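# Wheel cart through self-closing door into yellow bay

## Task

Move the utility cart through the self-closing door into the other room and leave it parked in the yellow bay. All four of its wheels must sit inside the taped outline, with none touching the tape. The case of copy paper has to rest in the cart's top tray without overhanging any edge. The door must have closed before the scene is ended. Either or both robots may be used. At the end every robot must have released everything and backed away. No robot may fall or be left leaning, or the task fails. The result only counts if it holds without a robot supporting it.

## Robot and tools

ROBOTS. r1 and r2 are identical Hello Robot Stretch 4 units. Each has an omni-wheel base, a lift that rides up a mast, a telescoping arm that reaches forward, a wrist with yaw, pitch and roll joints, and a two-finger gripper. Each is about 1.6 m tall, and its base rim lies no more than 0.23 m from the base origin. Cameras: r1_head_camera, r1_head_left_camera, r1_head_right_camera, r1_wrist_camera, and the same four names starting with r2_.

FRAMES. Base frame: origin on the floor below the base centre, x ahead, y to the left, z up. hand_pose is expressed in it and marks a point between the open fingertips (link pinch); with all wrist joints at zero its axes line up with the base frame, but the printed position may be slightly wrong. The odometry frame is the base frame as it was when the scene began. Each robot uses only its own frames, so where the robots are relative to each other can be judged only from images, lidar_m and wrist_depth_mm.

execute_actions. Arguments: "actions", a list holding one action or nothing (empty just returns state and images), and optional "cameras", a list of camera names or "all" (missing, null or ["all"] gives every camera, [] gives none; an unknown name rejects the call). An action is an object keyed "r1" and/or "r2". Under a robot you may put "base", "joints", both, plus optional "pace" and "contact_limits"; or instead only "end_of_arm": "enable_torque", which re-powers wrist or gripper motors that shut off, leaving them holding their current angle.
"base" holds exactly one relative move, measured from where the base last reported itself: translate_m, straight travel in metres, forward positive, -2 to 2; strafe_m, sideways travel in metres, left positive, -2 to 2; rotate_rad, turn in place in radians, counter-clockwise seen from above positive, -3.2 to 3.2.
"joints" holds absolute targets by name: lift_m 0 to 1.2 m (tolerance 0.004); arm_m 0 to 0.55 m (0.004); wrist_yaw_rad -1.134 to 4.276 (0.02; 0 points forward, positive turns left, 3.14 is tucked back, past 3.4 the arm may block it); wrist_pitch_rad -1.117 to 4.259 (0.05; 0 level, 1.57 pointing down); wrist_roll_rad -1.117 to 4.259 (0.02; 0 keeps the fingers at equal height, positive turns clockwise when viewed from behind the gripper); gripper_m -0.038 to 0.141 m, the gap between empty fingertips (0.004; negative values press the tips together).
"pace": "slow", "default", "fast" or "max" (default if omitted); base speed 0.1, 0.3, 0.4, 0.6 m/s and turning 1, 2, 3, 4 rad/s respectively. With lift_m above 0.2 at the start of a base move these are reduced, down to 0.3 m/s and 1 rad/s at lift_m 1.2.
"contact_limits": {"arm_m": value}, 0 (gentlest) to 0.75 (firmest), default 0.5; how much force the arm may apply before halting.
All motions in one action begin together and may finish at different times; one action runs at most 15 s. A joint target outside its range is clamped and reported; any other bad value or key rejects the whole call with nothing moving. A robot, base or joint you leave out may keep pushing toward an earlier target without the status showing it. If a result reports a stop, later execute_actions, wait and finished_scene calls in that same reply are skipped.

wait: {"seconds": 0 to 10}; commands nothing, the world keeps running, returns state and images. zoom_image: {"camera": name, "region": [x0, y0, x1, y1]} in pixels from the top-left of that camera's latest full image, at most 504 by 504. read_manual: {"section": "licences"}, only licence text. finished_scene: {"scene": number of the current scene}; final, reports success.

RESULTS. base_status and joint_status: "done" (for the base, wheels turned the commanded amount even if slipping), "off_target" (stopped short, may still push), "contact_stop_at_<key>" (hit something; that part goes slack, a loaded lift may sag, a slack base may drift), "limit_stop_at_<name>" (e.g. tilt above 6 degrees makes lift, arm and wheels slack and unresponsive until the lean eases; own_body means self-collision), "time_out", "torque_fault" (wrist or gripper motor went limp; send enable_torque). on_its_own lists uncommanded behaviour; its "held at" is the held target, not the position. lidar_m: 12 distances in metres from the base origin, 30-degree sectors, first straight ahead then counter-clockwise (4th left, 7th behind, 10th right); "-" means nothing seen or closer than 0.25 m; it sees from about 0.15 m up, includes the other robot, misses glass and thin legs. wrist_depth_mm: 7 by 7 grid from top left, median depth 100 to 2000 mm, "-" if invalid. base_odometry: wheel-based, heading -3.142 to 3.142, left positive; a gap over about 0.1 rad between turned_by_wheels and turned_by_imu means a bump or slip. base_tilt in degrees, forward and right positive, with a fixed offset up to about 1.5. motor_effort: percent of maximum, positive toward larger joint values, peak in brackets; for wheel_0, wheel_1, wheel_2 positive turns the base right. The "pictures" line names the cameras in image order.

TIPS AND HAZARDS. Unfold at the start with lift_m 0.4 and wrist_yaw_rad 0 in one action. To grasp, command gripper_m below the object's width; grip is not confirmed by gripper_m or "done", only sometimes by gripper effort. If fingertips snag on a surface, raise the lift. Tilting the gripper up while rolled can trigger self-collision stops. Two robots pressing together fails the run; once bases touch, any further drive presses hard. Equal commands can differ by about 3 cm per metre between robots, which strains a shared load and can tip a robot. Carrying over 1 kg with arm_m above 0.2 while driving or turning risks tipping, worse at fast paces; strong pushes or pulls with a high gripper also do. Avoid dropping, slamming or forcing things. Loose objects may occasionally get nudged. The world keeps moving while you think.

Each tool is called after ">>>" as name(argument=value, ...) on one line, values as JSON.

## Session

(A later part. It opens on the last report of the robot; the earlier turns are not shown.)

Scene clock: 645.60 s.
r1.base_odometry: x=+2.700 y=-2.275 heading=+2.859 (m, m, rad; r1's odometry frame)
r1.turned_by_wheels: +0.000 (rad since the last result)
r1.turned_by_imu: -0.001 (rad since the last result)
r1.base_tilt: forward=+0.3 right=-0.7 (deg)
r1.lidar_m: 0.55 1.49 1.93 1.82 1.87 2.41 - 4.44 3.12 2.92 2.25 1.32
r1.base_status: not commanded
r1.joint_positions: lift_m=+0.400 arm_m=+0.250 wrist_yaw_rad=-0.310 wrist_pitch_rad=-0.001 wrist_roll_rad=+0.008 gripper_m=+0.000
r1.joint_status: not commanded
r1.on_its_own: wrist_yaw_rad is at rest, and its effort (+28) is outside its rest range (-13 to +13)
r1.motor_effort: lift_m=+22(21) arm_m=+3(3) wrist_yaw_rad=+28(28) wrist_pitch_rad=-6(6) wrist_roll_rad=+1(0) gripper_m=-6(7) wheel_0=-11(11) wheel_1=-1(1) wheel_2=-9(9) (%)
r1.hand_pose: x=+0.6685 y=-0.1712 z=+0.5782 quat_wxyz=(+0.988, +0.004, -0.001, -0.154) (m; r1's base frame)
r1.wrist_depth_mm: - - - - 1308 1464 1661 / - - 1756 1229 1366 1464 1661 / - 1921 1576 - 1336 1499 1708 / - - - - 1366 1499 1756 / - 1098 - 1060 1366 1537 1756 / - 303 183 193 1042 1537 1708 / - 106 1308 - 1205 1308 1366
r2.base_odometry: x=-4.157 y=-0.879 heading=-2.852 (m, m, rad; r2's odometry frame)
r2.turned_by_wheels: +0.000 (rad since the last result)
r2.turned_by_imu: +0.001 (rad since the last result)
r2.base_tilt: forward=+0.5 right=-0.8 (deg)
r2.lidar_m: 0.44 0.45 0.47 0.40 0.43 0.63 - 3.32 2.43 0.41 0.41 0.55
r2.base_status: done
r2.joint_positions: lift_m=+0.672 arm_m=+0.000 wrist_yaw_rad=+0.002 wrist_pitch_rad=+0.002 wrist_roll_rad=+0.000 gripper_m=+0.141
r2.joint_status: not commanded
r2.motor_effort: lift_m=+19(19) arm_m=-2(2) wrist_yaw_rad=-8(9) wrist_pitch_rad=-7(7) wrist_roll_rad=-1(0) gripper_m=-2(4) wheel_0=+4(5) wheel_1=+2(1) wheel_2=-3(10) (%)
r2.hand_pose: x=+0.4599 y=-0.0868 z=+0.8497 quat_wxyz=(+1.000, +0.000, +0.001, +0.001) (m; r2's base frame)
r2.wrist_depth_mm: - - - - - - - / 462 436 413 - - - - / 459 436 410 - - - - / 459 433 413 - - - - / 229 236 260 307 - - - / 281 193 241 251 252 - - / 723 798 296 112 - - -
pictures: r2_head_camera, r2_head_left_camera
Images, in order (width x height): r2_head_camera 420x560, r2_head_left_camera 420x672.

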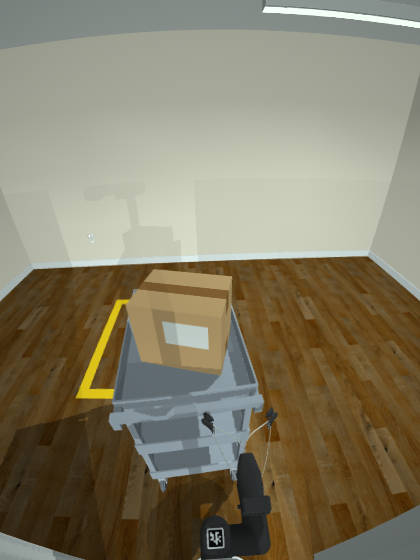

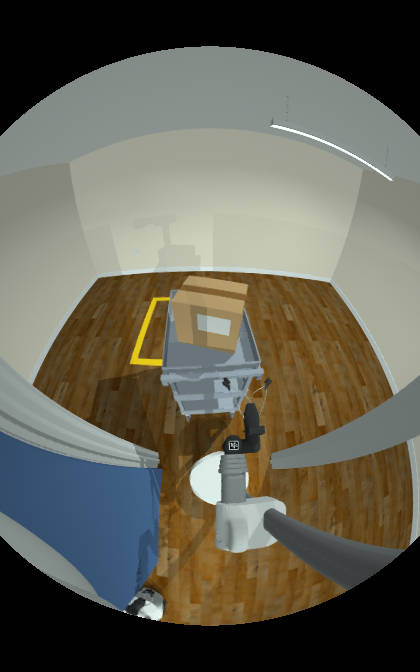

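>>> execute_actions(actions=[{"r2":{"base":{"translate_m":0.5},"pace":"slow"}}], cameras=["r2_head_camera","r2_head_left_camera","r2_head_right_camera"])

Scene clock: 658.77 s.
r1.base_odometry: x=+2.700 y=-2.275 heading=+2.859 (m, m, rad; r1's odometry frame)
r1.turned_by_wheels: +0.000 (rad since the last result)
r1.turned_by_imu: -0.001 (rad since the last result)
r1.base_tilt: forward=+0.0 right=-0.7 (deg)
r1.lidar_m: 0.54 1.50 1.92 1.82 1.86 2.40 - 4.45 3.13 2.93 2.25 1.77
r1.base_status: not commanded
r1.joint_positions: lift_m=+0.400 arm_m=+0.250 wrist_yaw_rad=-0.310 wrist_pitch_rad=-0.001 wrist_roll_rad=+0.008 gripper_m=+0.000
r1.joint_status: not commanded
r1.on_its_own: wrist_yaw_rad is at rest, and its effort (+28) is outside its rest range (-13 to +13)
r1.motor_effort: lift_m=+22(21) arm_m=+3(3) wrist_yaw_rad=+28(28) wrist_pitch_rad=-5(6) wrist_roll_rad=+0(0) gripper_m=-8(8) wheel_0=-10(11) wheel_1=+0(0) wheel_2=-9(9) (%)
r1.hand_pose: x=+0.6685 y=-0.1712 z=+0.5782 quat_wxyz=(+0.988, +0.004, -0.001, -0.154) (m; r1's base frame)
r1.wrist_depth_mm: - - - - - 1430 1661 / - - - - - 1499 1708 / - - - - 1464 1464 1756 / - - - - 1464 1499 1708 / - 1182 - 1499 1430 1537 1708 / - 303 183 192 1366 1537 1708 / - 105 1281 - 1308 1336 1336
r2.base_odometry: x=-4.636 y=-1.022 heading=-2.852 (m, m, rad; r2's odometry frame)
r2.turned_by_wheels: +0.000 (rad since the last result)
r2.turned_by_imu: +0.003 (rad since the last result)
r2.base_tilt: forward=+0.6 right=-0.7 (deg)
r2.lidar_m: 0.46 0.45 2.46 1.23 0.57 0.61 1.82 0.61 0.54 1.33 2.44 2.58
r2.base_status: done
r2.joint_positions: lift_m=+0.672 arm_m=+0.000 wrist_yaw_rad=+0.002 wrist_pitch_rad=+0.002 wrist_roll_rad=+0.000 gripper_m=+0.141
r2.joint_status: not commanded
r2.motor_effort: lift_m=+19(19) arm_m=-2(1) wrist_yaw_rad=-6(10) wrist_pitch_rad=-4(5) wrist_roll_rad=+0(1) gripper_m=-2(3) wheel_0=+4(6) wheel_1=+2(7) wheel_2=-2(11) (%)
r2.hand_pose: x=+0.4599 y=-0.0868 z=+0.8497 quat_wxyz=(+1.000, +0.000, +0.001, +0.001) (m; r2's base frame)
r2.wrist_depth_mm: - - - - - - - / 445 427 413 - - - - / 445 427 413 - - - - / 445 427 410 - - - - / 228 238 262 314 - - - / 278 192 248 257 259 - - / 496 809 301 112 - - -
pictures: r2_head_camera, r2_head_left_camera, r2_head_right_camera
Images, in order (width x height): r2_head_camera 420x560, r2_head_left_camera 420x672, r2_head_right_camera 420x672.

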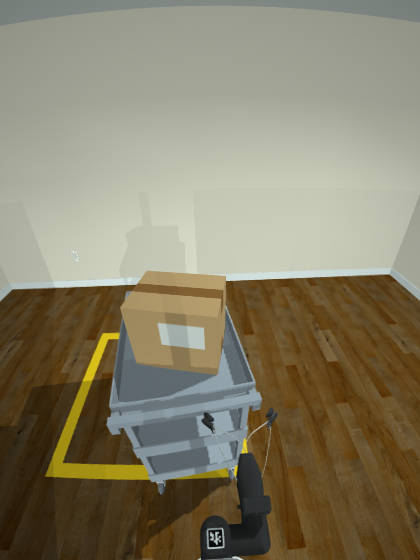

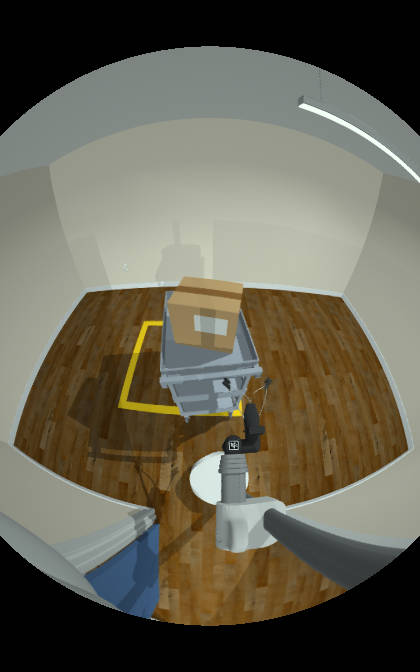

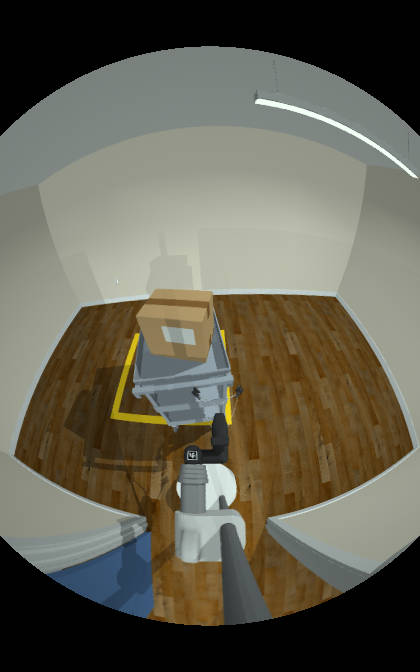

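>>> execute_actions(actions=[{"r1":{"base":{"translate_m":-0.3},"pace":"slow"},"r2":{"base":{"translate_m":-0.12}}}], cameras=[])

>>> execute_actions(actions=[{"r2":{"base":{"strafe_m":0.2},"joints":{"wrist_roll_rad":1.57,"gripper_m":0.1}}}], cameras=["r2_head_camera","r2_wrist_camera","r1_head_camera"])

Scene clock: 673.97 s.
r1.base_odometry: x=+2.988 y=-2.359 heading=+2.859 (m, m, rad; r1's odometry frame)
r1.turned_by_wheels: +0.000 (rad since the last result)
r1.turned_by_imu: -0.002 (rad since the last result)
r1.base_tilt: forward=+0.2 right=-1.1 (deg)
r1.lidar_m: 1.61 1.81 1.90 1.78 1.83 2.35 4.11 4.13 3.14 2.95 2.72 1.51
r1.base_status: done
r1.joint_positions: lift_m=+0.400 arm_m=+0.250 wrist_yaw_rad=-0.300 wrist_pitch_rad=+0.000 wrist_roll_rad=+0.008 gripper_m=+0.000
r1.joint_status: not commanded
r1.motor_effort: lift_m=+22(22) arm_m=+3(3) wrist_yaw_rad=+0(42) wrist_pitch_rad=-7(7) wrist_roll_rad=+0(0) gripper_m=-7(5) wheel_0=-3(18) wheel_1=-3(9) wheel_2=+2(8) (%)
r1.hand_pose: x=+0.6702 y=-0.1688 z=+0.5781 quat_wxyz=(+0.989, +0.004, -0.001, -0.150) (m; r1's base frame)
r1.wrist_depth_mm: 1098 1182 1160 1160 1078 1808 - / 1098 1160 1182 1138 1098 1863 - / 1118 1182 1229 1160 1138 1921 - / 1138 1205 1205 1160 1138 1863 - / 1160 1205 1182 1160 1118 1921 - / 1138 1229 186 191 1118 1863 1863 / 1138 1160 1255 - 1138 1281 1366
r2.base_odometry: x=-4.521 y=-0.987 heading=-2.852 (m, m, rad; r2's odometry frame)
r2.turned_by_wheels: +0.000 (rad since the last result)
r2.turned_by_imu: +0.003 (rad since the last result)
r2.base_tilt: forward=+0.5 right=-0.7 (deg)
r2.lidar_m: 0.55 0.57 2.47 0.80 0.48 0.45 0.50 0.73 0.45 0.84 2.42 2.67
r2.base_status: done
r2.joint_positions: lift_m=+0.672 arm_m=+0.000 wrist_yaw_rad=+0.000 wrist_pitch_rad=+0.002 wrist_roll_rad=+0.000 gripper_m=+0.141
r2.joint_status: not commanded
r2.motor_effort: lift_m=+19(19) arm_m=-2(2) wrist_yaw_rad=+0(5) wrist_pitch_rad=-6(6) wrist_roll_rad=-2(1) gripper_m=-3(3) wheel_0=+0(5) wheel_1=+1(9) wheel_2=-1(13) (%)
r2.hand_pose: x=+0.4597 y=-0.0874 z=+0.8497 quat_wxyz=(+1.000, +0.000, +0.001, +0.000) (m; r2's base frame)
r2.wrist_depth_mm: - - - - - - - / - 554 535 - - - - / - 554 530 - - - - / 574 549 535 - - - - / 336 347 410 379 - - - / - 195 413 433 - - - / 1708 904 931 112 - - -
pictures: none
No camera images: the call's "cameras" was empty. Leave "cameras" out to get every camera's image.

Scene clock: 675.90 s.
r1.base_odometry: x=+2.988 y=-2.359 heading=+2.859 (m, m, rad; r1's odometry frame)
r1.turned_by_wheels: +0.000 (rad since the last result)
r1.turned_by_imu: +0.000 (rad since the last result)
r1.base_tilt: forward=+0.1 right=-0.7 (deg)
r1.lidar_m: 1.73 1.77 1.92 1.79 1.84 2.36 4.11 4.11 3.14 2.95 2.72 1.79
r1.base_status: not commanded
r1.joint_positions: lift_m=+0.400 arm_m=+0.250 wrist_yaw_rad=-0.300 wrist_pitch_rad=+0.000 wrist_roll_rad=+0.008 gripper_m=+0.000
r1.joint_status: not commanded
r1.motor_effort: lift_m=+21(22) arm_m=+3(3) wrist_yaw_rad=+0(0) wrist_pitch_rad=-7(7) wrist_roll_rad=+1(1) gripper_m=-6(5) wheel_0=-3(4) wheel_1=-3(3) wheel_2=+2(2) (%)
r1.hand_pose: x=+0.6702 y=-0.1688 z=+0.5781 quat_wxyz=(+0.989, +0.004, -0.001, -0.150) (m; r1's base frame)
r1.wrist_depth_mm: 1060 1182 1255 1336 1499 1863 - / 1098 1182 1308 1366 1464 1863 - / 1118 1205 1308 1430 1464 1863 - / 1098 1205 1281 1397 1618 1921 - / 1138 1229 1336 1366 1708 1921 - / 1160 1255 186 191 1464 1863 1921 / 1138 1160 1281 - 1255 1281 1366
r2.base_odometry: x=-4.464 y=-1.179 heading=-2.852 (m, m, rad; r2's odometry frame)
r2.turned_by_wheels: +0.000 (rad since the last result)
r2.turned_by_imu: +0.001 (rad since the last result)
r2.base_tilt: forward=+0.5 right=-0.7 (deg)
r2.lidar_m: 0.52 2.69 2.28 0.81 0.33 0.31 0.29 0.33 0.55 0.82 2.65 0.60
r2.base_status: done
r2.joint_positions: lift_m=+0.672 arm_m=+0.000 wrist_yaw_rad=+0.000 wrist_pitch_rad=+0.002 wrist_roll_rad=+1.570 gripper_m=+0.100
r2.joint_status: all done
r2.motor_effort: lift_m=+20(20) arm_m=-1(2) wrist_yaw_rad=+1(2) wrist_pitch_rad=-7(4) wrist_roll_rad=+1(7) gripper_m=-2(2) wheel_0=+3(8) wheel_1=-2(7) wheel_2=+0(1) (%)
r2.hand_pose: x=+0.4597 y=-0.0874 z=+0.8497 quat_wxyz=(+0.708, +0.707, +0.001, -0.001) (m; r2's base frame)
r2.wrist_depth_mm: - - - 427 - 1708 1255 / - - - 433 - 615 452 / - - 525 421 - 750 554 / - - 544 410 - 778 549 / - - 554 402 - 768 539 / - - 569 394 199 741 535 / - - - 112 - 647 521
pictures: r1_head_camera, r2_head_camera, r2_wrist_camera
Images, in order (width x height): r1_head_camera 420x560, r2_head_camera 420x560, r2_wrist_camera 616x392.

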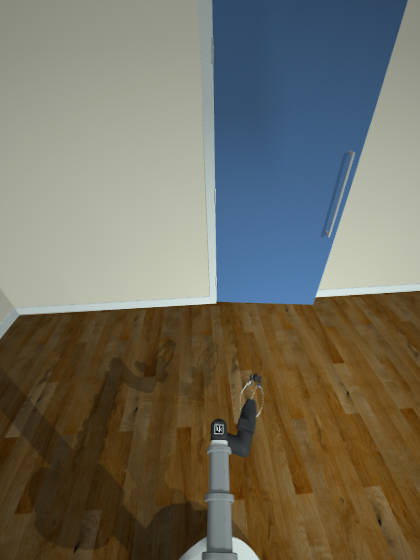

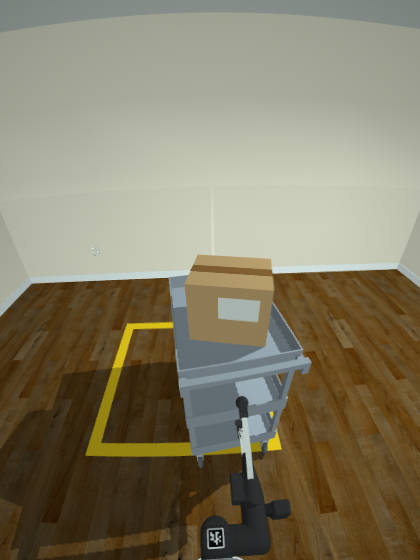

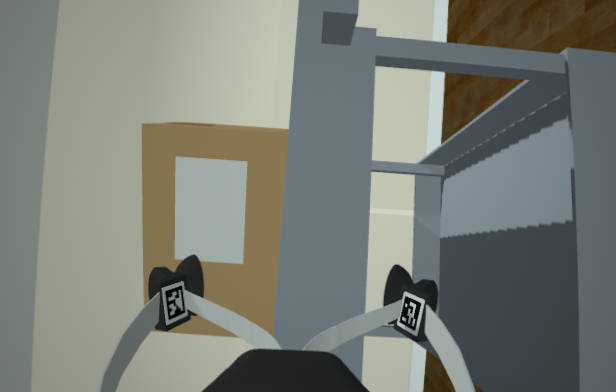

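>>> execute_actions(actions=[{"r2":{"joints":{"arm_m":0.13}}}], cameras=["r2_wrist_camera"])

>>> execute_actions(actions=[{"r2":{"joints":{"gripper_m":-0.01}}}], cameras=["r2_wrist_camera"])

>>> execute_actions(actions=[{"r2":{"base":{"strafe_m":-0.1},"pace":"slow"}}], cameras=[])

>>> execute_actions(actions=[{"r2":{"base":{"translate_m":0.3},"pace":"slow"}}], cameras=["r2_head_camera"])

Scene clock: 682.77 s.
r1.base_odometry: x=+2.988 y=-2.359 heading=+2.859 (m, m, rad; r1's odometry frame)
r1.turned_by_wheels: +0.000 (rad since the last result)
r1.turned_by_imu: -0.001 (rad since the last result)
r1.base_tilt: forward=+0.1 right=-0.7 (deg)
r1.lidar_m: 1.75 1.81 1.90 1.79 1.84 2.35 4.13 4.13 3.14 2.95 2.74 1.88
r1.base_status: not commanded
r1.joint_positions: lift_m=+0.400 arm_m=+0.250 wrist_yaw_rad=-0.300 wrist_pitch_rad=+0.000 wrist_roll_rad=+0.008 gripper_m=+0.000
r1.joint_status: not commanded
r1.motor_effort: lift_m=+21(22) arm_m=+3(3) wrist_yaw_rad=-1(0) wrist_pitch_rad=-6(6) wrist_roll_rad=+0(0) gripper_m=-5(5) wheel_0=-3(3) wheel_1=-3(3) wheel_2=+2(2) (%)
r1.hand_pose: x=+0.6702 y=-0.1688 z=+0.5781 quat_wxyz=(+0.989, +0.004, -0.001, -0.150) (m; r1's base frame)
r1.wrist_depth_mm: 1098 1160 1281 1430 1618 1756 - / 1118 1182 1308 1464 1661 1808 - / 1138 1229 1281 1464 1661 1863 - / 1118 1229 1366 1499 1661 1863 - / 1138 1205 1308 1430 1708 1921 - / 1138 1205 186 191 1576 1863 1863 / 1118 1160 1281 - 1281 1281 1366
r2.base_odometry: x=-4.464 y=-1.179 heading=-2.852 (m, m, rad; r2's odometry frame)
r2.turned_by_wheels: +0.000 (rad since the last result)
r2.turned_by_imu: +0.002 (rad since the last result)
r2.base_tilt: forward=+0.5 right=-0.8 (deg)
r2.lidar_m: 0.53 2.70 2.26 0.82 0.32 0.28 0.25 0.29 0.41 0.82 2.65 0.59
r2.base_status: not commanded
r2.joint_positions: lift_m=+0.672 arm_m=+0.129 wrist_yaw_rad=+0.000 wrist_pitch_rad=+0.002 wrist_roll_rad=+1.570 gripper_m=+0.100
r2.joint_status: all done
r2.motor_effort: lift_m=+20(19) arm_m=+7(9) wrist_yaw_rad=+1(1) wrist_pitch_rad=-6(5) wrist_roll_rad=+1(1) gripper_m=-2(5) wheel_0=+3(3) wheel_1=-2(2) wheel_2=+0(0) (%)
r2.hand_pose: x=+0.5880 y=-0.0874 z=+0.8496 quat_wxyz=(+0.707, +0.707, +0.001, -0.001) (m; r2's base frame)
r2.wrist_depth_mm: - - - 304 310 1576 778 / - - - 237 303 1756 521 / - 404 404 289 297 741 559 / - 415 418 283 289 778 544 / - 430 424 222 282 768 539 / - 439 436 216 199 741 530 / - 455 452 112 809 647 517
pictures: r2_wrist_camera
Images, in order (width x height): r2_wrist_camera 616x392.

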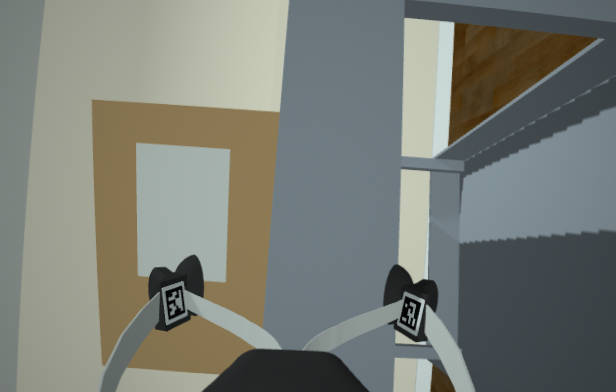

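Scene clock: 684.63 s.
r1.base_odometry: x=+2.988 y=-2.359 heading=+2.859 (m, m, rad; r1's odometry frame)
r1.turned_by_wheels: +0.000 (rad since the last result)
r1.turned_by_imu: +0.000 (rad since the last result)
r1.base_tilt: forward=+0.0 right=-0.7 (deg)
r1.lidar_m: 1.75 1.80 1.91 1.79 1.85 2.35 4.13 4.13 3.15 2.95 2.72 1.88
r1.base_status: not commanded
r1.joint_positions: lift_m=+0.400 arm_m=+0.250 wrist_yaw_rad=-0.300 wrist_pitch_rad=+0.000 wrist_roll_rad=+0.008 gripper_m=+0.000
r1.joint_status: not commanded
r1.motor_effort: lift_m=+22(22) arm_m=+2(3) wrist_yaw_rad=+1(1) wrist_pitch_rad=-6(7) wrist_roll_rad=+1(0) gripper_m=-5(3) wheel_0=-3(3) wheel_1=-2(3) wheel_2=+2(2) (%)
r1.hand_pose: x=+0.6702 y=-0.1688 z=+0.5781 quat_wxyz=(+0.989, +0.004, -0.001, -0.150) (m; r1's base frame)
r1.wrist_depth_mm: 1098 1182 1308 1464 1618 1808 - / 1098 1182 1336 1464 1576 1863 - / 1118 1205 1366 1499 1618 1863 - / 1098 1205 1336 1464 1661 1983 - / 1138 1205 1308 1397 1708 1921 - / 1118 1255 186 191 1576 1863 1921 / 1118 1160 1308 - 1255 1281 1366
r2.base_odometry: x=-4.464 y=-1.179 heading=-2.852 (m, m, rad; r2's odometry frame)
r2.turned_by_wheels: +0.000 (rad since the last result)
r2.turned_by_imu: +0.001 (rad since the last result)
r2.base_tilt: forward=+0.5 right=-0.6 (deg)
r2.lidar_m: 0.50 2.68 2.26 0.81 0.30 0.28 0.25 0.28 0.41 0.84 2.64 0.61
r2.base_status: not commanded
r2.joint_positions: lift_m=+0.672 arm_m=+0.129 wrist_yaw_rad=+0.001 wrist_pitch_rad=-0.001 wrist_roll_rad=+1.570 gripper_m=-0.009
r2.joint_status: all done
r2.motor_effort: lift_m=+19(19) arm_m=+5(8) wrist_yaw_rad=-5(9) wrist_pitch_rad=+2(5) wrist_roll_rad=+1(0) gripper_m=-22(24) wheel_0=+2(3) wheel_1=-2(2) wheel_2=+1(1) (%)
r2.hand_pose: x=+0.5886 y=-0.0870 z=+0.8504 quat_wxyz=(+0.707, +0.707, +0.000, +0.001) (m; r2's base frame)
r2.wrist_depth_mm: - - - 296 300 1576 1229 / - - - 289 293 1808 521 / - 399 399 224 287 750 559 / - 410 410 219 282 788 554 / - 421 424 217 276 768 544 / - 430 186 208 189 750 539 / - 449 445 112 262 654 525
pictures: r2_wrist_camera
Images, in order (width x height): r2_wrist_camera 616x392.

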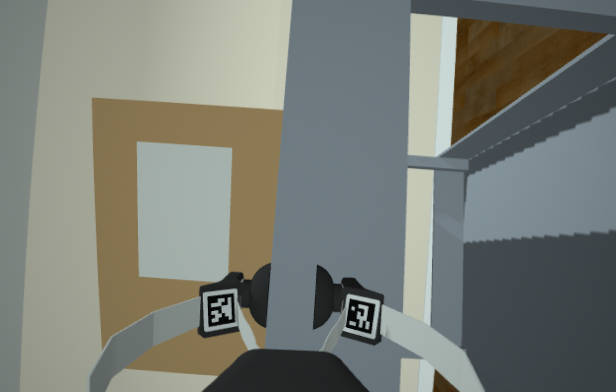

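Scene clock: 686.77 s.
r1.base_odometry: x=+2.988 y=-2.359 heading=+2.859 (m, m, rad; r1's odometry frame)
r1.turned_by_wheels: +0.000 (rad since the last result)
r1.turned_by_imu: +0.000 (rad since the last result)
r1.base_tilt: forward=+0.2 right=-0.8 (deg)
r1.lidar_m: 1.76 1.79 1.89 1.79 1.84 2.35 4.12 4.14 3.14 2.96 2.75 1.87
r1.base_status: not commanded
r1.joint_positions: lift_m=+0.400 arm_m=+0.250 wrist_yaw_rad=-0.300 wrist_pitch_rad=+0.000 wrist_roll_rad=+0.008 gripper_m=+0.000
r1.joint_status: not commanded
r1.motor_effort: lift_m=+21(22) arm_m=+3(3) wrist_yaw_rad=+0(0) wrist_pitch_rad=-7(5) wrist_roll_rad=+0(0) gripper_m=-6(7) wheel_0=-3(4) wheel_1=-3(3) wheel_2=+2(2) (%)
r1.hand_pose: x=+0.6702 y=-0.1688 z=+0.5781 quat_wxyz=(+0.989, +0.004, -0.001, -0.150) (m; r1's base frame)
r1.wrist_depth_mm: 1098 1182 1308 1464 1618 1863 - / 1078 1182 1336 1397 1618 1808 - / 1118 1205 1336 1499 1661 1863 - / 1118 1255 1336 1537 1618 1921 - / 1118 1205 1336 1430 1708 1863 - / 1118 1205 185 190 1576 1863 1921 / 1138 1160 1281 - 1281 1229 1366
r2.base_odometry: x=-4.493 y=-1.083 heading=-2.851 (m, m, rad; r2's odometry frame)
r2.turned_by_wheels: +0.000 (rad since the last result)
r2.turned_by_imu: +0.002 (rad since the last result)
r2.base_tilt: forward=+0.6 right=-0.7 (deg)
r2.lidar_m: 0.50 2.68 2.38 0.81 0.39 0.29 0.25 0.29 0.39 0.81 2.53 0.61
r2.base_status: done
r2.joint_positions: lift_m=+0.672 arm_m=+0.129 wrist_yaw_rad=+0.007 wrist_pitch_rad=+0.000 wrist_roll_rad=+1.570 gripper_m=-0.009
r2.joint_status: not commanded
r2.on_its_own: wrist_yaw_rad is at rest, and its effort (-20) is outside its rest range (-13 to +13)
r2.motor_effort: lift_m=+19(19) arm_m=+5(5) wrist_yaw_rad=-20(25) wrist_pitch_rad=+2(1) wrist_roll_rad=+0(0) gripper_m=-21(21) wheel_0=+4(8) wheel_1=+0(6) wheel_2=+2(2) (%)
r2.hand_pose: x=+0.5891 y=-0.0854 z=+0.8503 quat_wxyz=(+0.707, +0.707, +0.002, +0.003) (m; r2's base frame)
r2.wrist_depth_mm: - - - 327 338 347 349 / - - - 312 322 1808 488 / - 410 410 240 307 1756 530 / - 410 413 283 296 778 554 / - 415 415 220 282 768 544 / - 421 187 206 268 759 535 / - 421 421 112 256 647 521
pictures: none
No camera images: the call's "cameras" was empty. Leave "cameras" out to get every camera's image.

Scene clock: 691.07 s.
r1.base_odometry: x=+2.988 y=-2.359 heading=+2.859 (m, m, rad; r1's odometry frame)
r1.turned_by_wheels: +0.000 (rad since the last result)
r1.turned_by_imu: -0.001 (rad since the last result)
r1.base_tilt: forward=+0.1 right=-1.0 (deg)
r1.lidar_m: 1.74 1.79 1.90 1.78 1.83 2.35 4.11 4.14 3.14 2.94 2.72 1.86
r1.base_status: not commanded
r1.joint_positions: lift_m=+0.400 arm_m=+0.250 wrist_yaw_rad=-0.300 wrist_pitch_rad=+0.000 wrist_roll_rad=+0.008 gripper_m=+0.000
r1.joint_status: not commanded
r1.motor_effort: lift_m=+22(21) arm_m=+2(3) wrist_yaw_rad=+0(0) wrist_pitch_rad=-7(6) wrist_roll_rad=+0(1) gripper_m=-11(2) wheel_0=-3(3) wheel_1=-3(3) wheel_2=+2(2) (%)
r1.hand_pose: x=+0.6702 y=-0.1688 z=+0.5781 quat_wxyz=(+0.989, +0.004, -0.001, -0.150) (m; r1's base frame)
r1.wrist_depth_mm: 1098 1205 1308 1464 1576 1921 - / 1118 1205 1308 1397 1576 1863 - / 1118 1205 1308 1464 1661 1921 - / 1118 1229 1366 1464 1661 1921 - / 1138 1205 1366 1464 1661 1863 - / 1138 1205 186 191 1661 1808 1921 / 1118 1160 1281 - 1255 1255 1366
r2.base_odometry: x=-4.780 y=-1.169 heading=-2.851 (m, m, rad; r2's odometry frame)
r2.turned_by_wheels: +0.000 (rad since the last result)
r2.turned_by_imu: -0.001 (rad since the last result)
r2.base_tilt: forward=+0.5 right=-0.6 (deg)
r2.lidar_m: 0.51 2.37 2.34 1.99 0.71 0.57 0.56 0.60 0.71 2.01 2.54 0.60
r2.base_status: done
r2.joint_positions: lift_m=+0.672 arm_m=+0.129 wrist_yaw_rad=-0.004 wrist_pitch_rad=+0.000 wrist_roll_rad=+1.570 gripper_m=-0.009
r2.joint_status: not commanded
r2.motor_effort: lift_m=+20(20) arm_m=+5(5) wrist_yaw_rad=+12(20) wrist_pitch_rad=+1(2) wrist_roll_rad=-1(1) gripper_m=-20(22) wheel_0=+0(5) wheel_1=+1(5) wheel_2=-5(14) (%)
r2.hand_pose: x=+0.5881 y=-0.0887 z=+0.8503 quat_wxyz=(+0.707, +0.707, -0.002, -0.001) (m; r2's base frame)
r2.wrist_depth_mm: 1863 1863 1921 338 357 362 1098 / 1863 1863 1921 322 334 1661 469 / 1863 1921 1863 245 315 1756 525 / 1863 410 413 286 298 741 554 / 1863 413 415 221 285 759 539 / 1863 413 186 205 266 741 530 / 1863 413 415 112 254 654 521
pictures: r2_head_camera
Images, in order (width x height): r2_head_camera 420x560.

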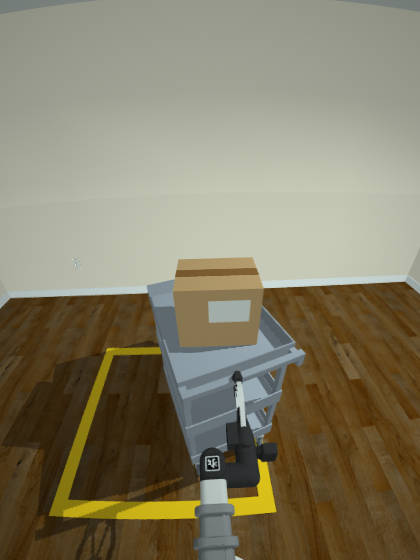

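Now swing the rear left.

>>> execute_actions(actions=[{"r2":{"base":{"strafe_m":0.27},"pace":"slow"}}], cameras=["r2_head_camera","r2_head_left_camera","r2_head_right_camera"])

Scene clock: 702.87 s.
r1.base_odometry: x=+2.988 y=-2.359 heading=+2.859 (m, m, rad; r1's odometry frame)
r1.turned_by_wheels: +0.000 (rad since the last result)
r1.turned_by_imu: -0.001 (rad since the last result)
r1.base_tilt: forward=+0.0 right=-1.0 (deg)
r1.lidar_m: 1.75 1.79 1.91 1.78 1.84 2.35 4.12 4.11 3.14 2.96 2.74 1.87
r1.base_status: not commanded
r1.joint_positions: lift_m=+0.400 arm_m=+0.250 wrist_yaw_rad=-0.300 wrist_pitch_rad=+0.000 wrist_roll_rad=+0.008 gripper_m=+0.000
r1.joint_status: not commanded
r1.motor_effort: lift_m=+22(21) arm_m=+3(3) wrist_yaw_rad=+0(0) wrist_pitch_rad=-6(6) wrist_roll_rad=+0(0) gripper_m=-5(7) wheel_0=-4(3) wheel_1=-3(3) wheel_2=+2(2) (%)
r1.hand_pose: x=+0.6702 y=-0.1688 z=+0.5781 quat_wxyz=(+0.989, +0.004, -0.001, -0.150) (m; r1's base frame)
r1.wrist_depth_mm: 1098 1182 1336 1464 1618 1808 - / 1118 1182 1336 1464 1618 1863 - / 1118 1205 1308 1499 1618 1863 - / 1138 1205 1366 1464 1661 1863 - / 1160 1205 1336 1430 1708 1863 - / 1118 1205 185 190 1576 1863 1863 / 1118 1138 1281 - 1281 1308 1366
r2.base_odometry: x=-4.703 y=-1.428 heading=-2.852 (m, m, rad; r2's odometry frame)
r2.turned_by_wheels: -0.001 (rad since the last result)
r2.turned_by_imu: +0.000 (rad since the last result)
r2.base_tilt: forward=+0.6 right=-0.6 (deg)
r2.lidar_m: 0.55 2.35 2.09 1.97 0.69 0.50 0.48 0.57 0.81 1.99 2.83 0.57
r2.base_status: done
r2.joint_positions: lift_m=+0.672 arm_m=+0.129 wrist_yaw_rad=-0.003 wrist_pitch_rad=+0.000 wrist_roll_rad=+1.570 gripper_m=-0.009
r2.joint_status: not commanded
r2.motor_effort: lift_m=+20(20) arm_m=+5(5) wrist_yaw_rad=+7(22) wrist_pitch_rad=+0(0) wrist_roll_rad=+0(0) gripper_m=-22(24) wheel_0=-5(9) wheel_1=-1(0) wheel_2=-2(4) (%)
r2.hand_pose: x=+0.5883 y=-0.0882 z=+0.8503 quat_wxyz=(+0.707, +0.707, -0.001, -0.001) (m; r2's base frame)
r2.wrist_depth_mm: 1921 1921 1921 198 256 1863 530 / 1863 366 366 200 258 788 569 / 1921 389 389 203 263 809 559 / 1863 415 415 206 265 798 554 / 1863 449 442 208 270 768 544 / 1863 473 187 209 198 715 535 / 1863 1863 1863 112 276 585 504
pictures: r2_head_camera, r2_head_left_camera, r2_head_right_camera
Images, in order (width x height): r2_head_camera 420x560, r2_head_left_camera 420x672, r2_head_right_camera 420x672.

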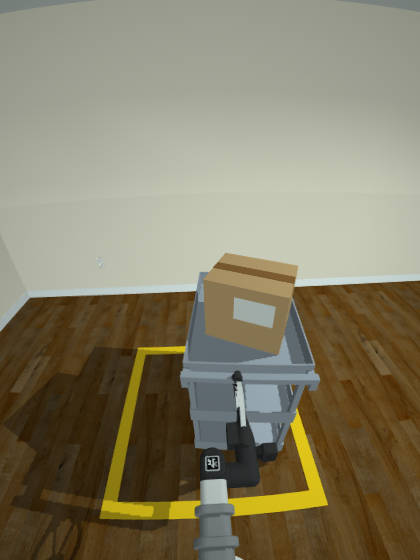

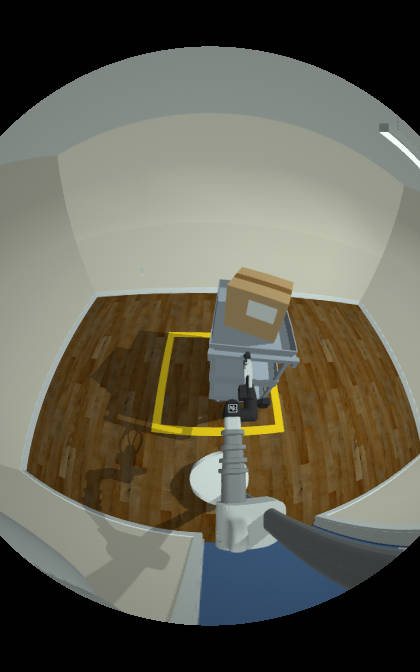

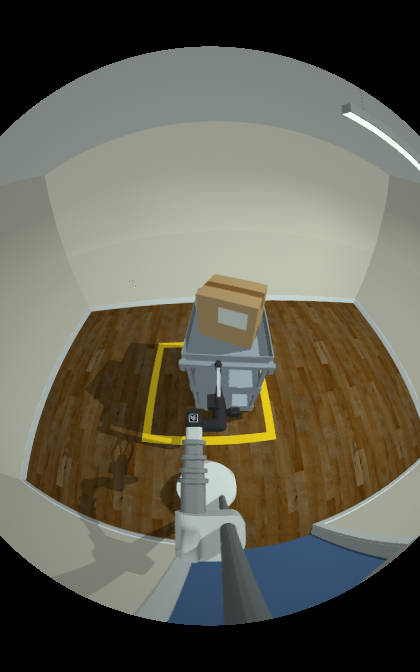

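>>> execute_actions(actions=[{"r2":{"joints":{"arm_m":0.03},"pace":"slow"}}], cameras=[])

>>> execute_actions(actions=[{"r2":{"joints":{"gripper_m":0.1}}}], cameras=[])

>>> execute_actions(actions=[{"r2":{"base":{"translate_m":-0.12},"joints":{"arm_m":0.0}}}], cameras=[])

>>> execute_actions(actions=[{"r2":{"base":{"strafe_m":-0.9},"pace":"fast"}}], cameras=["r2_head_camera","r2_head_left_camera"])

Scene clock: 713.03 s.
r1.base_odometry: x=+2.988 y=-2.359 heading=+2.859 (m, m, rad; r1's odometry frame)
r1.turned_by_wheels: +0.000 (rad since the last result)
r1.turned_by_imu: -0.001 (rad since the last result)
r1.base_tilt: forward=+0.2 right=-0.9 (deg)
r1.lidar_m: 1.73 1.80 1.91 1.77 1.85 2.36 4.11 4.12 3.16 2.95 2.71 1.87
r1.base_status: not commanded
r1.joint_positions: lift_m=+0.400 arm_m=+0.250 wrist_yaw_rad=-0.300 wrist_pitch_rad=+0.000 wrist_roll_rad=+0.008 gripper_m=+0.000
r1.joint_status: not commanded
r1.motor_effort: lift_m=+22(21) arm_m=+3(3) wrist_yaw_rad=+0(0) wrist_pitch_rad=-7(6) wrist_roll_rad=+1(0) gripper_m=-6(5) wheel_0=-4(4) wheel_1=-3(3) wheel_2=+2(2) (%)
r1.hand_pose: x=+0.6702 y=-0.1688 z=+0.5781 quat_wxyz=(+0.989, +0.004, -0.001, -0.150) (m; r1's base frame)
r1.wrist_depth_mm: 1098 1182 1308 1464 1576 1808 - / 1098 1160 1308 1464 1618 1921 - / 1138 1205 1336 1464 1661 1863 - / 1138 1205 1366 1464 1708 1921 - / 1118 1205 1336 1397 1661 1983 - / 1138 1229 185 190 1576 1863 1863 / 1138 1160 1308 - 1308 1308 1336
r2.base_odometry: x=-4.703 y=-1.428 heading=-2.851 (m, m, rad; r2's odometry frame)
r2.turned_by_wheels: +0.001 (rad since the last result)
r2.turned_by_imu: +0.002 (rad since the last result)
r2.base_tilt: forward=+0.5 right=-0.8 (deg)
r2.lidar_m: 0.44 2.36 2.09 1.98 0.69 0.50 0.47 0.60 0.86 1.99 2.83 0.47
r2.base_status: not commanded
r2.joint_positions: lift_m=+0.672 arm_m=+0.032 wrist_yaw_rad=+0.006 wrist_pitch_rad=+0.000 wrist_roll_rad=+1.570 gripper_m=-0.009
r2.joint_status: all done
r2.on_its_own: wrist_yaw_rad is at rest, and its effort (-17) is outside its rest range (-13 to +13)
r2.motor_effort: lift_m=+20(19) arm_m=-9(12) wrist_yaw_rad=-17(16) wrist_pitch_rad=+0(0) wrist_roll_rad=+0(0) gripper_m=-22(23) wheel_0=-1(5) wheel_1=-1(1) wheel_2=+2(2) (%)
r2.hand_pose: x=+0.4916 y=-0.0858 z=+0.8502 quat_wxyz=(+0.707, +0.707, +0.002, +0.002) (m; r2's base frame)
r2.wrist_depth_mm: - - - 201 259 1808 530 / - 368 366 203 262 809 569 / - 389 389 205 265 809 564 / - 415 413 208 267 788 554 / - 442 439 267 270 768 539 / - 469 187 210 189 707 535 / - - - 112 274 609 508
pictures: none
No camera images: the call's "cameras" was empty. Leave "cameras" out to get every camera's image.

Scene clock: 714.90 s.
r1.base_odometry: x=+2.988 y=-2.359 heading=+2.859 (m, m, rad; r1's odometry frame)
r1.turned_by_wheels: +0.000 (rad since the last result)
r1.turned_by_imu: +0.000 (rad since the last result)
r1.base_tilt: forward=+0.2 right=-0.9 (deg)
r1.lidar_m: 1.74 1.80 1.91 1.78 1.84 2.37 4.12 4.13 3.15 2.95 2.73 1.87
r1.base_status: not commanded
r1.joint_positions: lift_m=+0.400 arm_m=+0.250 wrist_yaw_rad=-0.300 wrist_pitch_rad=+0.000 wrist_roll_rad=+0.008 gripper_m=+0.000
r1.joint_status: not commanded
r1.motor_effort: lift_m=+21(21) arm_m=+3(3) wrist_yaw_rad=+0(0) wrist_pitch_rad=-6(6) wrist_roll_rad=+1(1) gripper_m=-3(2) wheel_0=-4(3) wheel_1=-3(3) wheel_2=+2(2) (%)
r1.hand_pose: x=+0.6702 y=-0.1688 z=+0.5781 quat_wxyz=(+0.989, +0.004, -0.001, -0.150) (m; r1's base frame)
r1.wrist_depth_mm: 1098 1205 1308 1464 1618 1921 - / 1118 1182 1308 1430 1618 1921 - / 1118 1205 1366 1430 1661 1863 - / 1118 1205 1336 1499 1708 1808 - / 1138 1229 1336 1464 1661 1921 - / 1098 1255 185 190 1576 1808 1921 / 1118 1138 1281 - 1281 1281 1366
r2.base_odometry: x=-4.703 y=-1.428 heading=-2.851 (m, m, rad; r2's odometry frame)
r2.turned_by_wheels: +0.000 (rad since the last result)
r2.turned_by_imu: +0.001 (rad since the last result)
r2.base_tilt: forward=+0.6 right=-0.7 (deg)
r2.lidar_m: 0.44 2.35 2.10 2.01 0.68 0.51 0.51 0.60 0.85 2.01 2.82 0.48
r2.base_status: not commanded
r2.joint_positions: lift_m=+0.672 arm_m=+0.031 wrist_yaw_rad=+0.000 wrist_pitch_rad=+0.002 wrist_roll_rad=+1.570 gripper_m=+0.100
r2.joint_status: all done
r2.motor_effort: lift_m=+19(20) arm_m=-6(9) wrist_yaw_rad=-2(17) wrist_pitch_rad=-4(4) wrist_roll_rad=+0(0) gripper_m=-5(20) wheel_0=+2(2) wheel_1=+0(1) wheel_2=+2(2) (%)
r2.hand_pose: x=+0.4905 y=-0.0873 z=+0.8497 quat_wxyz=(+0.707, +0.707, +0.001, +0.000) (m; r2's base frame)
r2.wrist_depth_mm: - - - 265 266 1863 831 / - 373 375 208 267 809 559 / - 394 392 210 270 798 559 / - 415 415 271 273 778 549 / - 445 439 214 276 759 544 / - 473 462 215 199 707 530 / - - - 112 - 615 517
pictures: none
No camera images: the call's "cameras" was empty. Leave "cameras" out to get every camera's image.

Scene clock: 716.57 s.
r1.base_odometry: x=+2.988 y=-2.359 heading=+2.859 (m, m, rad; r1's odometry frame)
r1.turned_by_wheels: +0.000 (rad since the last result)
r1.turned_by_imu: +0.000 (rad since the last result)
r1.base_tilt: forward=+0.1 right=-0.9 (deg)
r1.lidar_m: 1.73 1.80 1.90 1.79 1.82 2.36 4.12 4.11 3.16 2.95 2.72 1.89
r1.base_status: not commanded
r1.joint_positions: lift_m=+0.400 arm_m=+0.250 wrist_yaw_rad=-0.300 wrist_pitch_rad=+0.000 wrist_roll_rad=+0.008 gripper_m=+0.000
r1.joint_status: not commanded
r1.motor_effort: lift_m=+21(21) arm_m=+3(3) wrist_yaw_rad=+1(1) wrist_pitch_rad=-6(6) wrist_roll_rad=+1(0) gripper_m=-5(6) wheel_0=-4(3) wheel_1=-3(3) wheel_2=+2(2) (%)
r1.hand_pose: x=+0.6702 y=-0.1688 z=+0.5781 quat_wxyz=(+0.989, +0.004, -0.001, -0.150) (m; r1's base frame)
r1.wrist_depth_mm: 1098 1182 1308 1430 1618 1863 - / 1078 1182 1336 1464 1618 1808 - / 1118 1205 1366 1464 1661 1863 - / 1138 1182 1366 1464 1661 1921 - / 1118 1229 1308 1430 1661 1983 - / 1118 1229 186 191 1618 1863 1921 / 1118 1138 1281 - 1281 1308 1336
r2.base_odometry: x=-4.588 y=-1.394 heading=-2.851 (m, m, rad; r2's odometry frame)
r2.turned_by_wheels: +0.000 (rad since the last result)
r2.turned_by_imu: +0.001 (rad since the last result)
r2.base_tilt: forward=+0.7 right=-0.7 (deg)
r2.lidar_m: 0.57 2.49 2.10 1.51 0.54 0.38 0.43 0.48 0.67 1.54 2.81 0.60
r2.base_status: done
r2.joint_positions: lift_m=+0.672 arm_m=+0.001 wrist_yaw_rad=+0.000 wrist_pitch_rad=+0.002 wrist_roll_rad=+1.570 gripper_m=+0.100
r2.joint_status: all done
r2.motor_effort: lift_m=+20(19) arm_m=-7(9) wrist_yaw_rad=-1(1) wrist_pitch_rad=-7(5) wrist_roll_rad=+0(0) gripper_m=-5(2) wheel_0=-2(3) wheel_1=-1(6) wheel_2=-1(10) (%)
r2.hand_pose: x=+0.4608 y=-0.0874 z=+0.8497 quat_wxyz=(+0.707, +0.707, +0.001, -0.001) (m; r2's base frame)
r2.wrist_depth_mm: - - - 413 415 430 424 / - - 683 413 - 866 535 / - - 530 418 1008 809 559 / - - 564 421 - 778 554 / - - 597 424 1025 759 544 / - - 627 427 199 699 433 / - - - 112 - 609 436
pictures: none
No camera images: the call's "cameras" was empty. Leave "cameras" out to get every camera's image.

Scene clock: 720.00 s.
r1.base_odometry: x=+2.988 y=-2.359 heading=+2.859 (m, m, rad; r1's odometry frame)
r1.turned_by_wheels: +0.000 (rad since the last result)
r1.turned_by_imu: +0.000 (rad since the last result)
r1.base_tilt: forward=+0.1 right=-0.9 (deg)
r1.lidar_m: 1.75 1.81 1.91 1.78 1.83 2.37 4.12 4.13 3.15 2.95 2.73 1.88
r1.base_status: not commanded
r1.joint_positions: lift_m=+0.400 arm_m=+0.250 wrist_yaw_rad=-0.300 wrist_pitch_rad=+0.000 wrist_roll_rad=+0.008 gripper_m=+0.000
r1.joint_status: not commanded
r1.motor_effort: lift_m=+22(21) arm_m=+3(3) wrist_yaw_rad=+0(1) wrist_pitch_rad=-5(7) wrist_roll_rad=+0(1) gripper_m=-3(4) wheel_0=-3(4) wheel_1=-3(3) wheel_2=+2(2) (%)
r1.hand_pose: x=+0.6702 y=-0.1688 z=+0.5781 quat_wxyz=(+0.989, +0.004, -0.001, -0.150) (m; r1's base frame)
r1.wrist_depth_mm: 1078 1160 1336 1464 1618 1808 - / 1098 1205 1336 1499 1576 1808 - / 1118 1182 1336 1464 1618 1863 - / 1138 1182 1336 1464 1661 1808 - / 1118 1205 1336 1430 1708 1921 - / 1138 1229 185 191 1661 1808 1863 / 1160 1160 1336 - 1281 1281 1366
r2.base_odometry: x=-4.846 y=-0.531 heading=-2.852 (m, m, rad; r2's odometry frame)
r2.turned_by_wheels: +0.000 (rad since the last result)
r2.turned_by_imu: +0.000 (rad since the last result)
r2.base_tilt: forward=+0.4 right=-0.7 (deg)
r2.lidar_m: 2.37 0.77 0.80 1.51 0.65 0.46 0.35 0.36 0.56 1.53 1.86 2.48
r2.base_status: done
r2.joint_positions: lift_m=+0.672 arm_m=+0.001 wrist_yaw_rad=+0.000 wrist_pitch_rad=+0.002 wrist_roll_rad=+1.570 gripper_m=+0.100
r2.joint_status: not commanded
r2.motor_effort: lift_m=+20(20) arm_m=-8(8) wrist_yaw_rad=+0(2) wrist_pitch_rad=-5(4) wrist_roll_rad=-1(1) gripper_m=-1(4) wheel_0=-2(13) wheel_1=+2(13) wheel_2=-1(3) (%)
r2.hand_pose: x=+0.4608 y=-0.0874 z=+0.8497 quat_wxyz=(+0.707, +0.707, +0.001, -0.001) (m; r2's base frame)
r2.wrist_depth_mm: - - - - - 1808 1255 / - - - - - 1808 1229 / - - - - - 1756 1205 / - - - - - 1756 1182 / - - - - - 1708 1182 / - - - - 199 1661 1138 / - - - 112 - 1499 1160
pictures: r2_head_camera, r2_head_left_camera
Images, in order (width x height): r2_head_camera 420x560, r2_head_left_camera 420x672.

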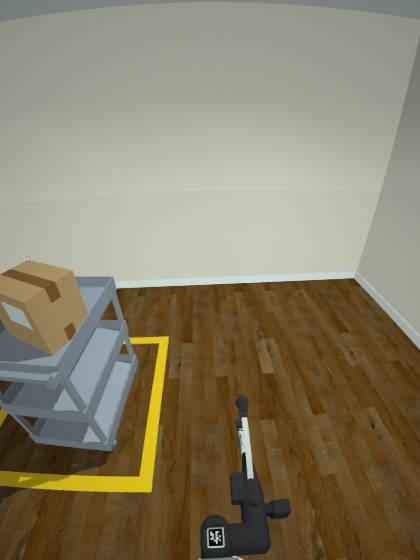

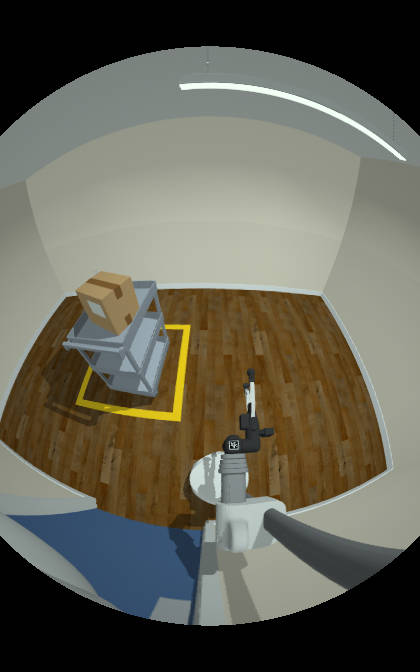

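>>> zoom_image(camera="r2_head_camera", region=[0, 250, 200, 510])

Region (0, 250, 200, 510) of r2_head_camera's 420x560 image, scaled by 1.938, with more detail than that image has; it fills the left 388 columns of this view, and the rest is white.

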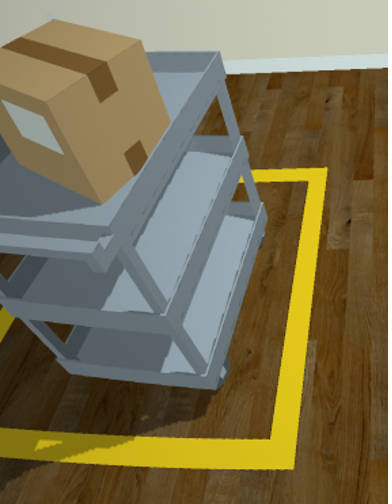

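>>> finished_scene(scene=1)

The scene is finished: the task was done.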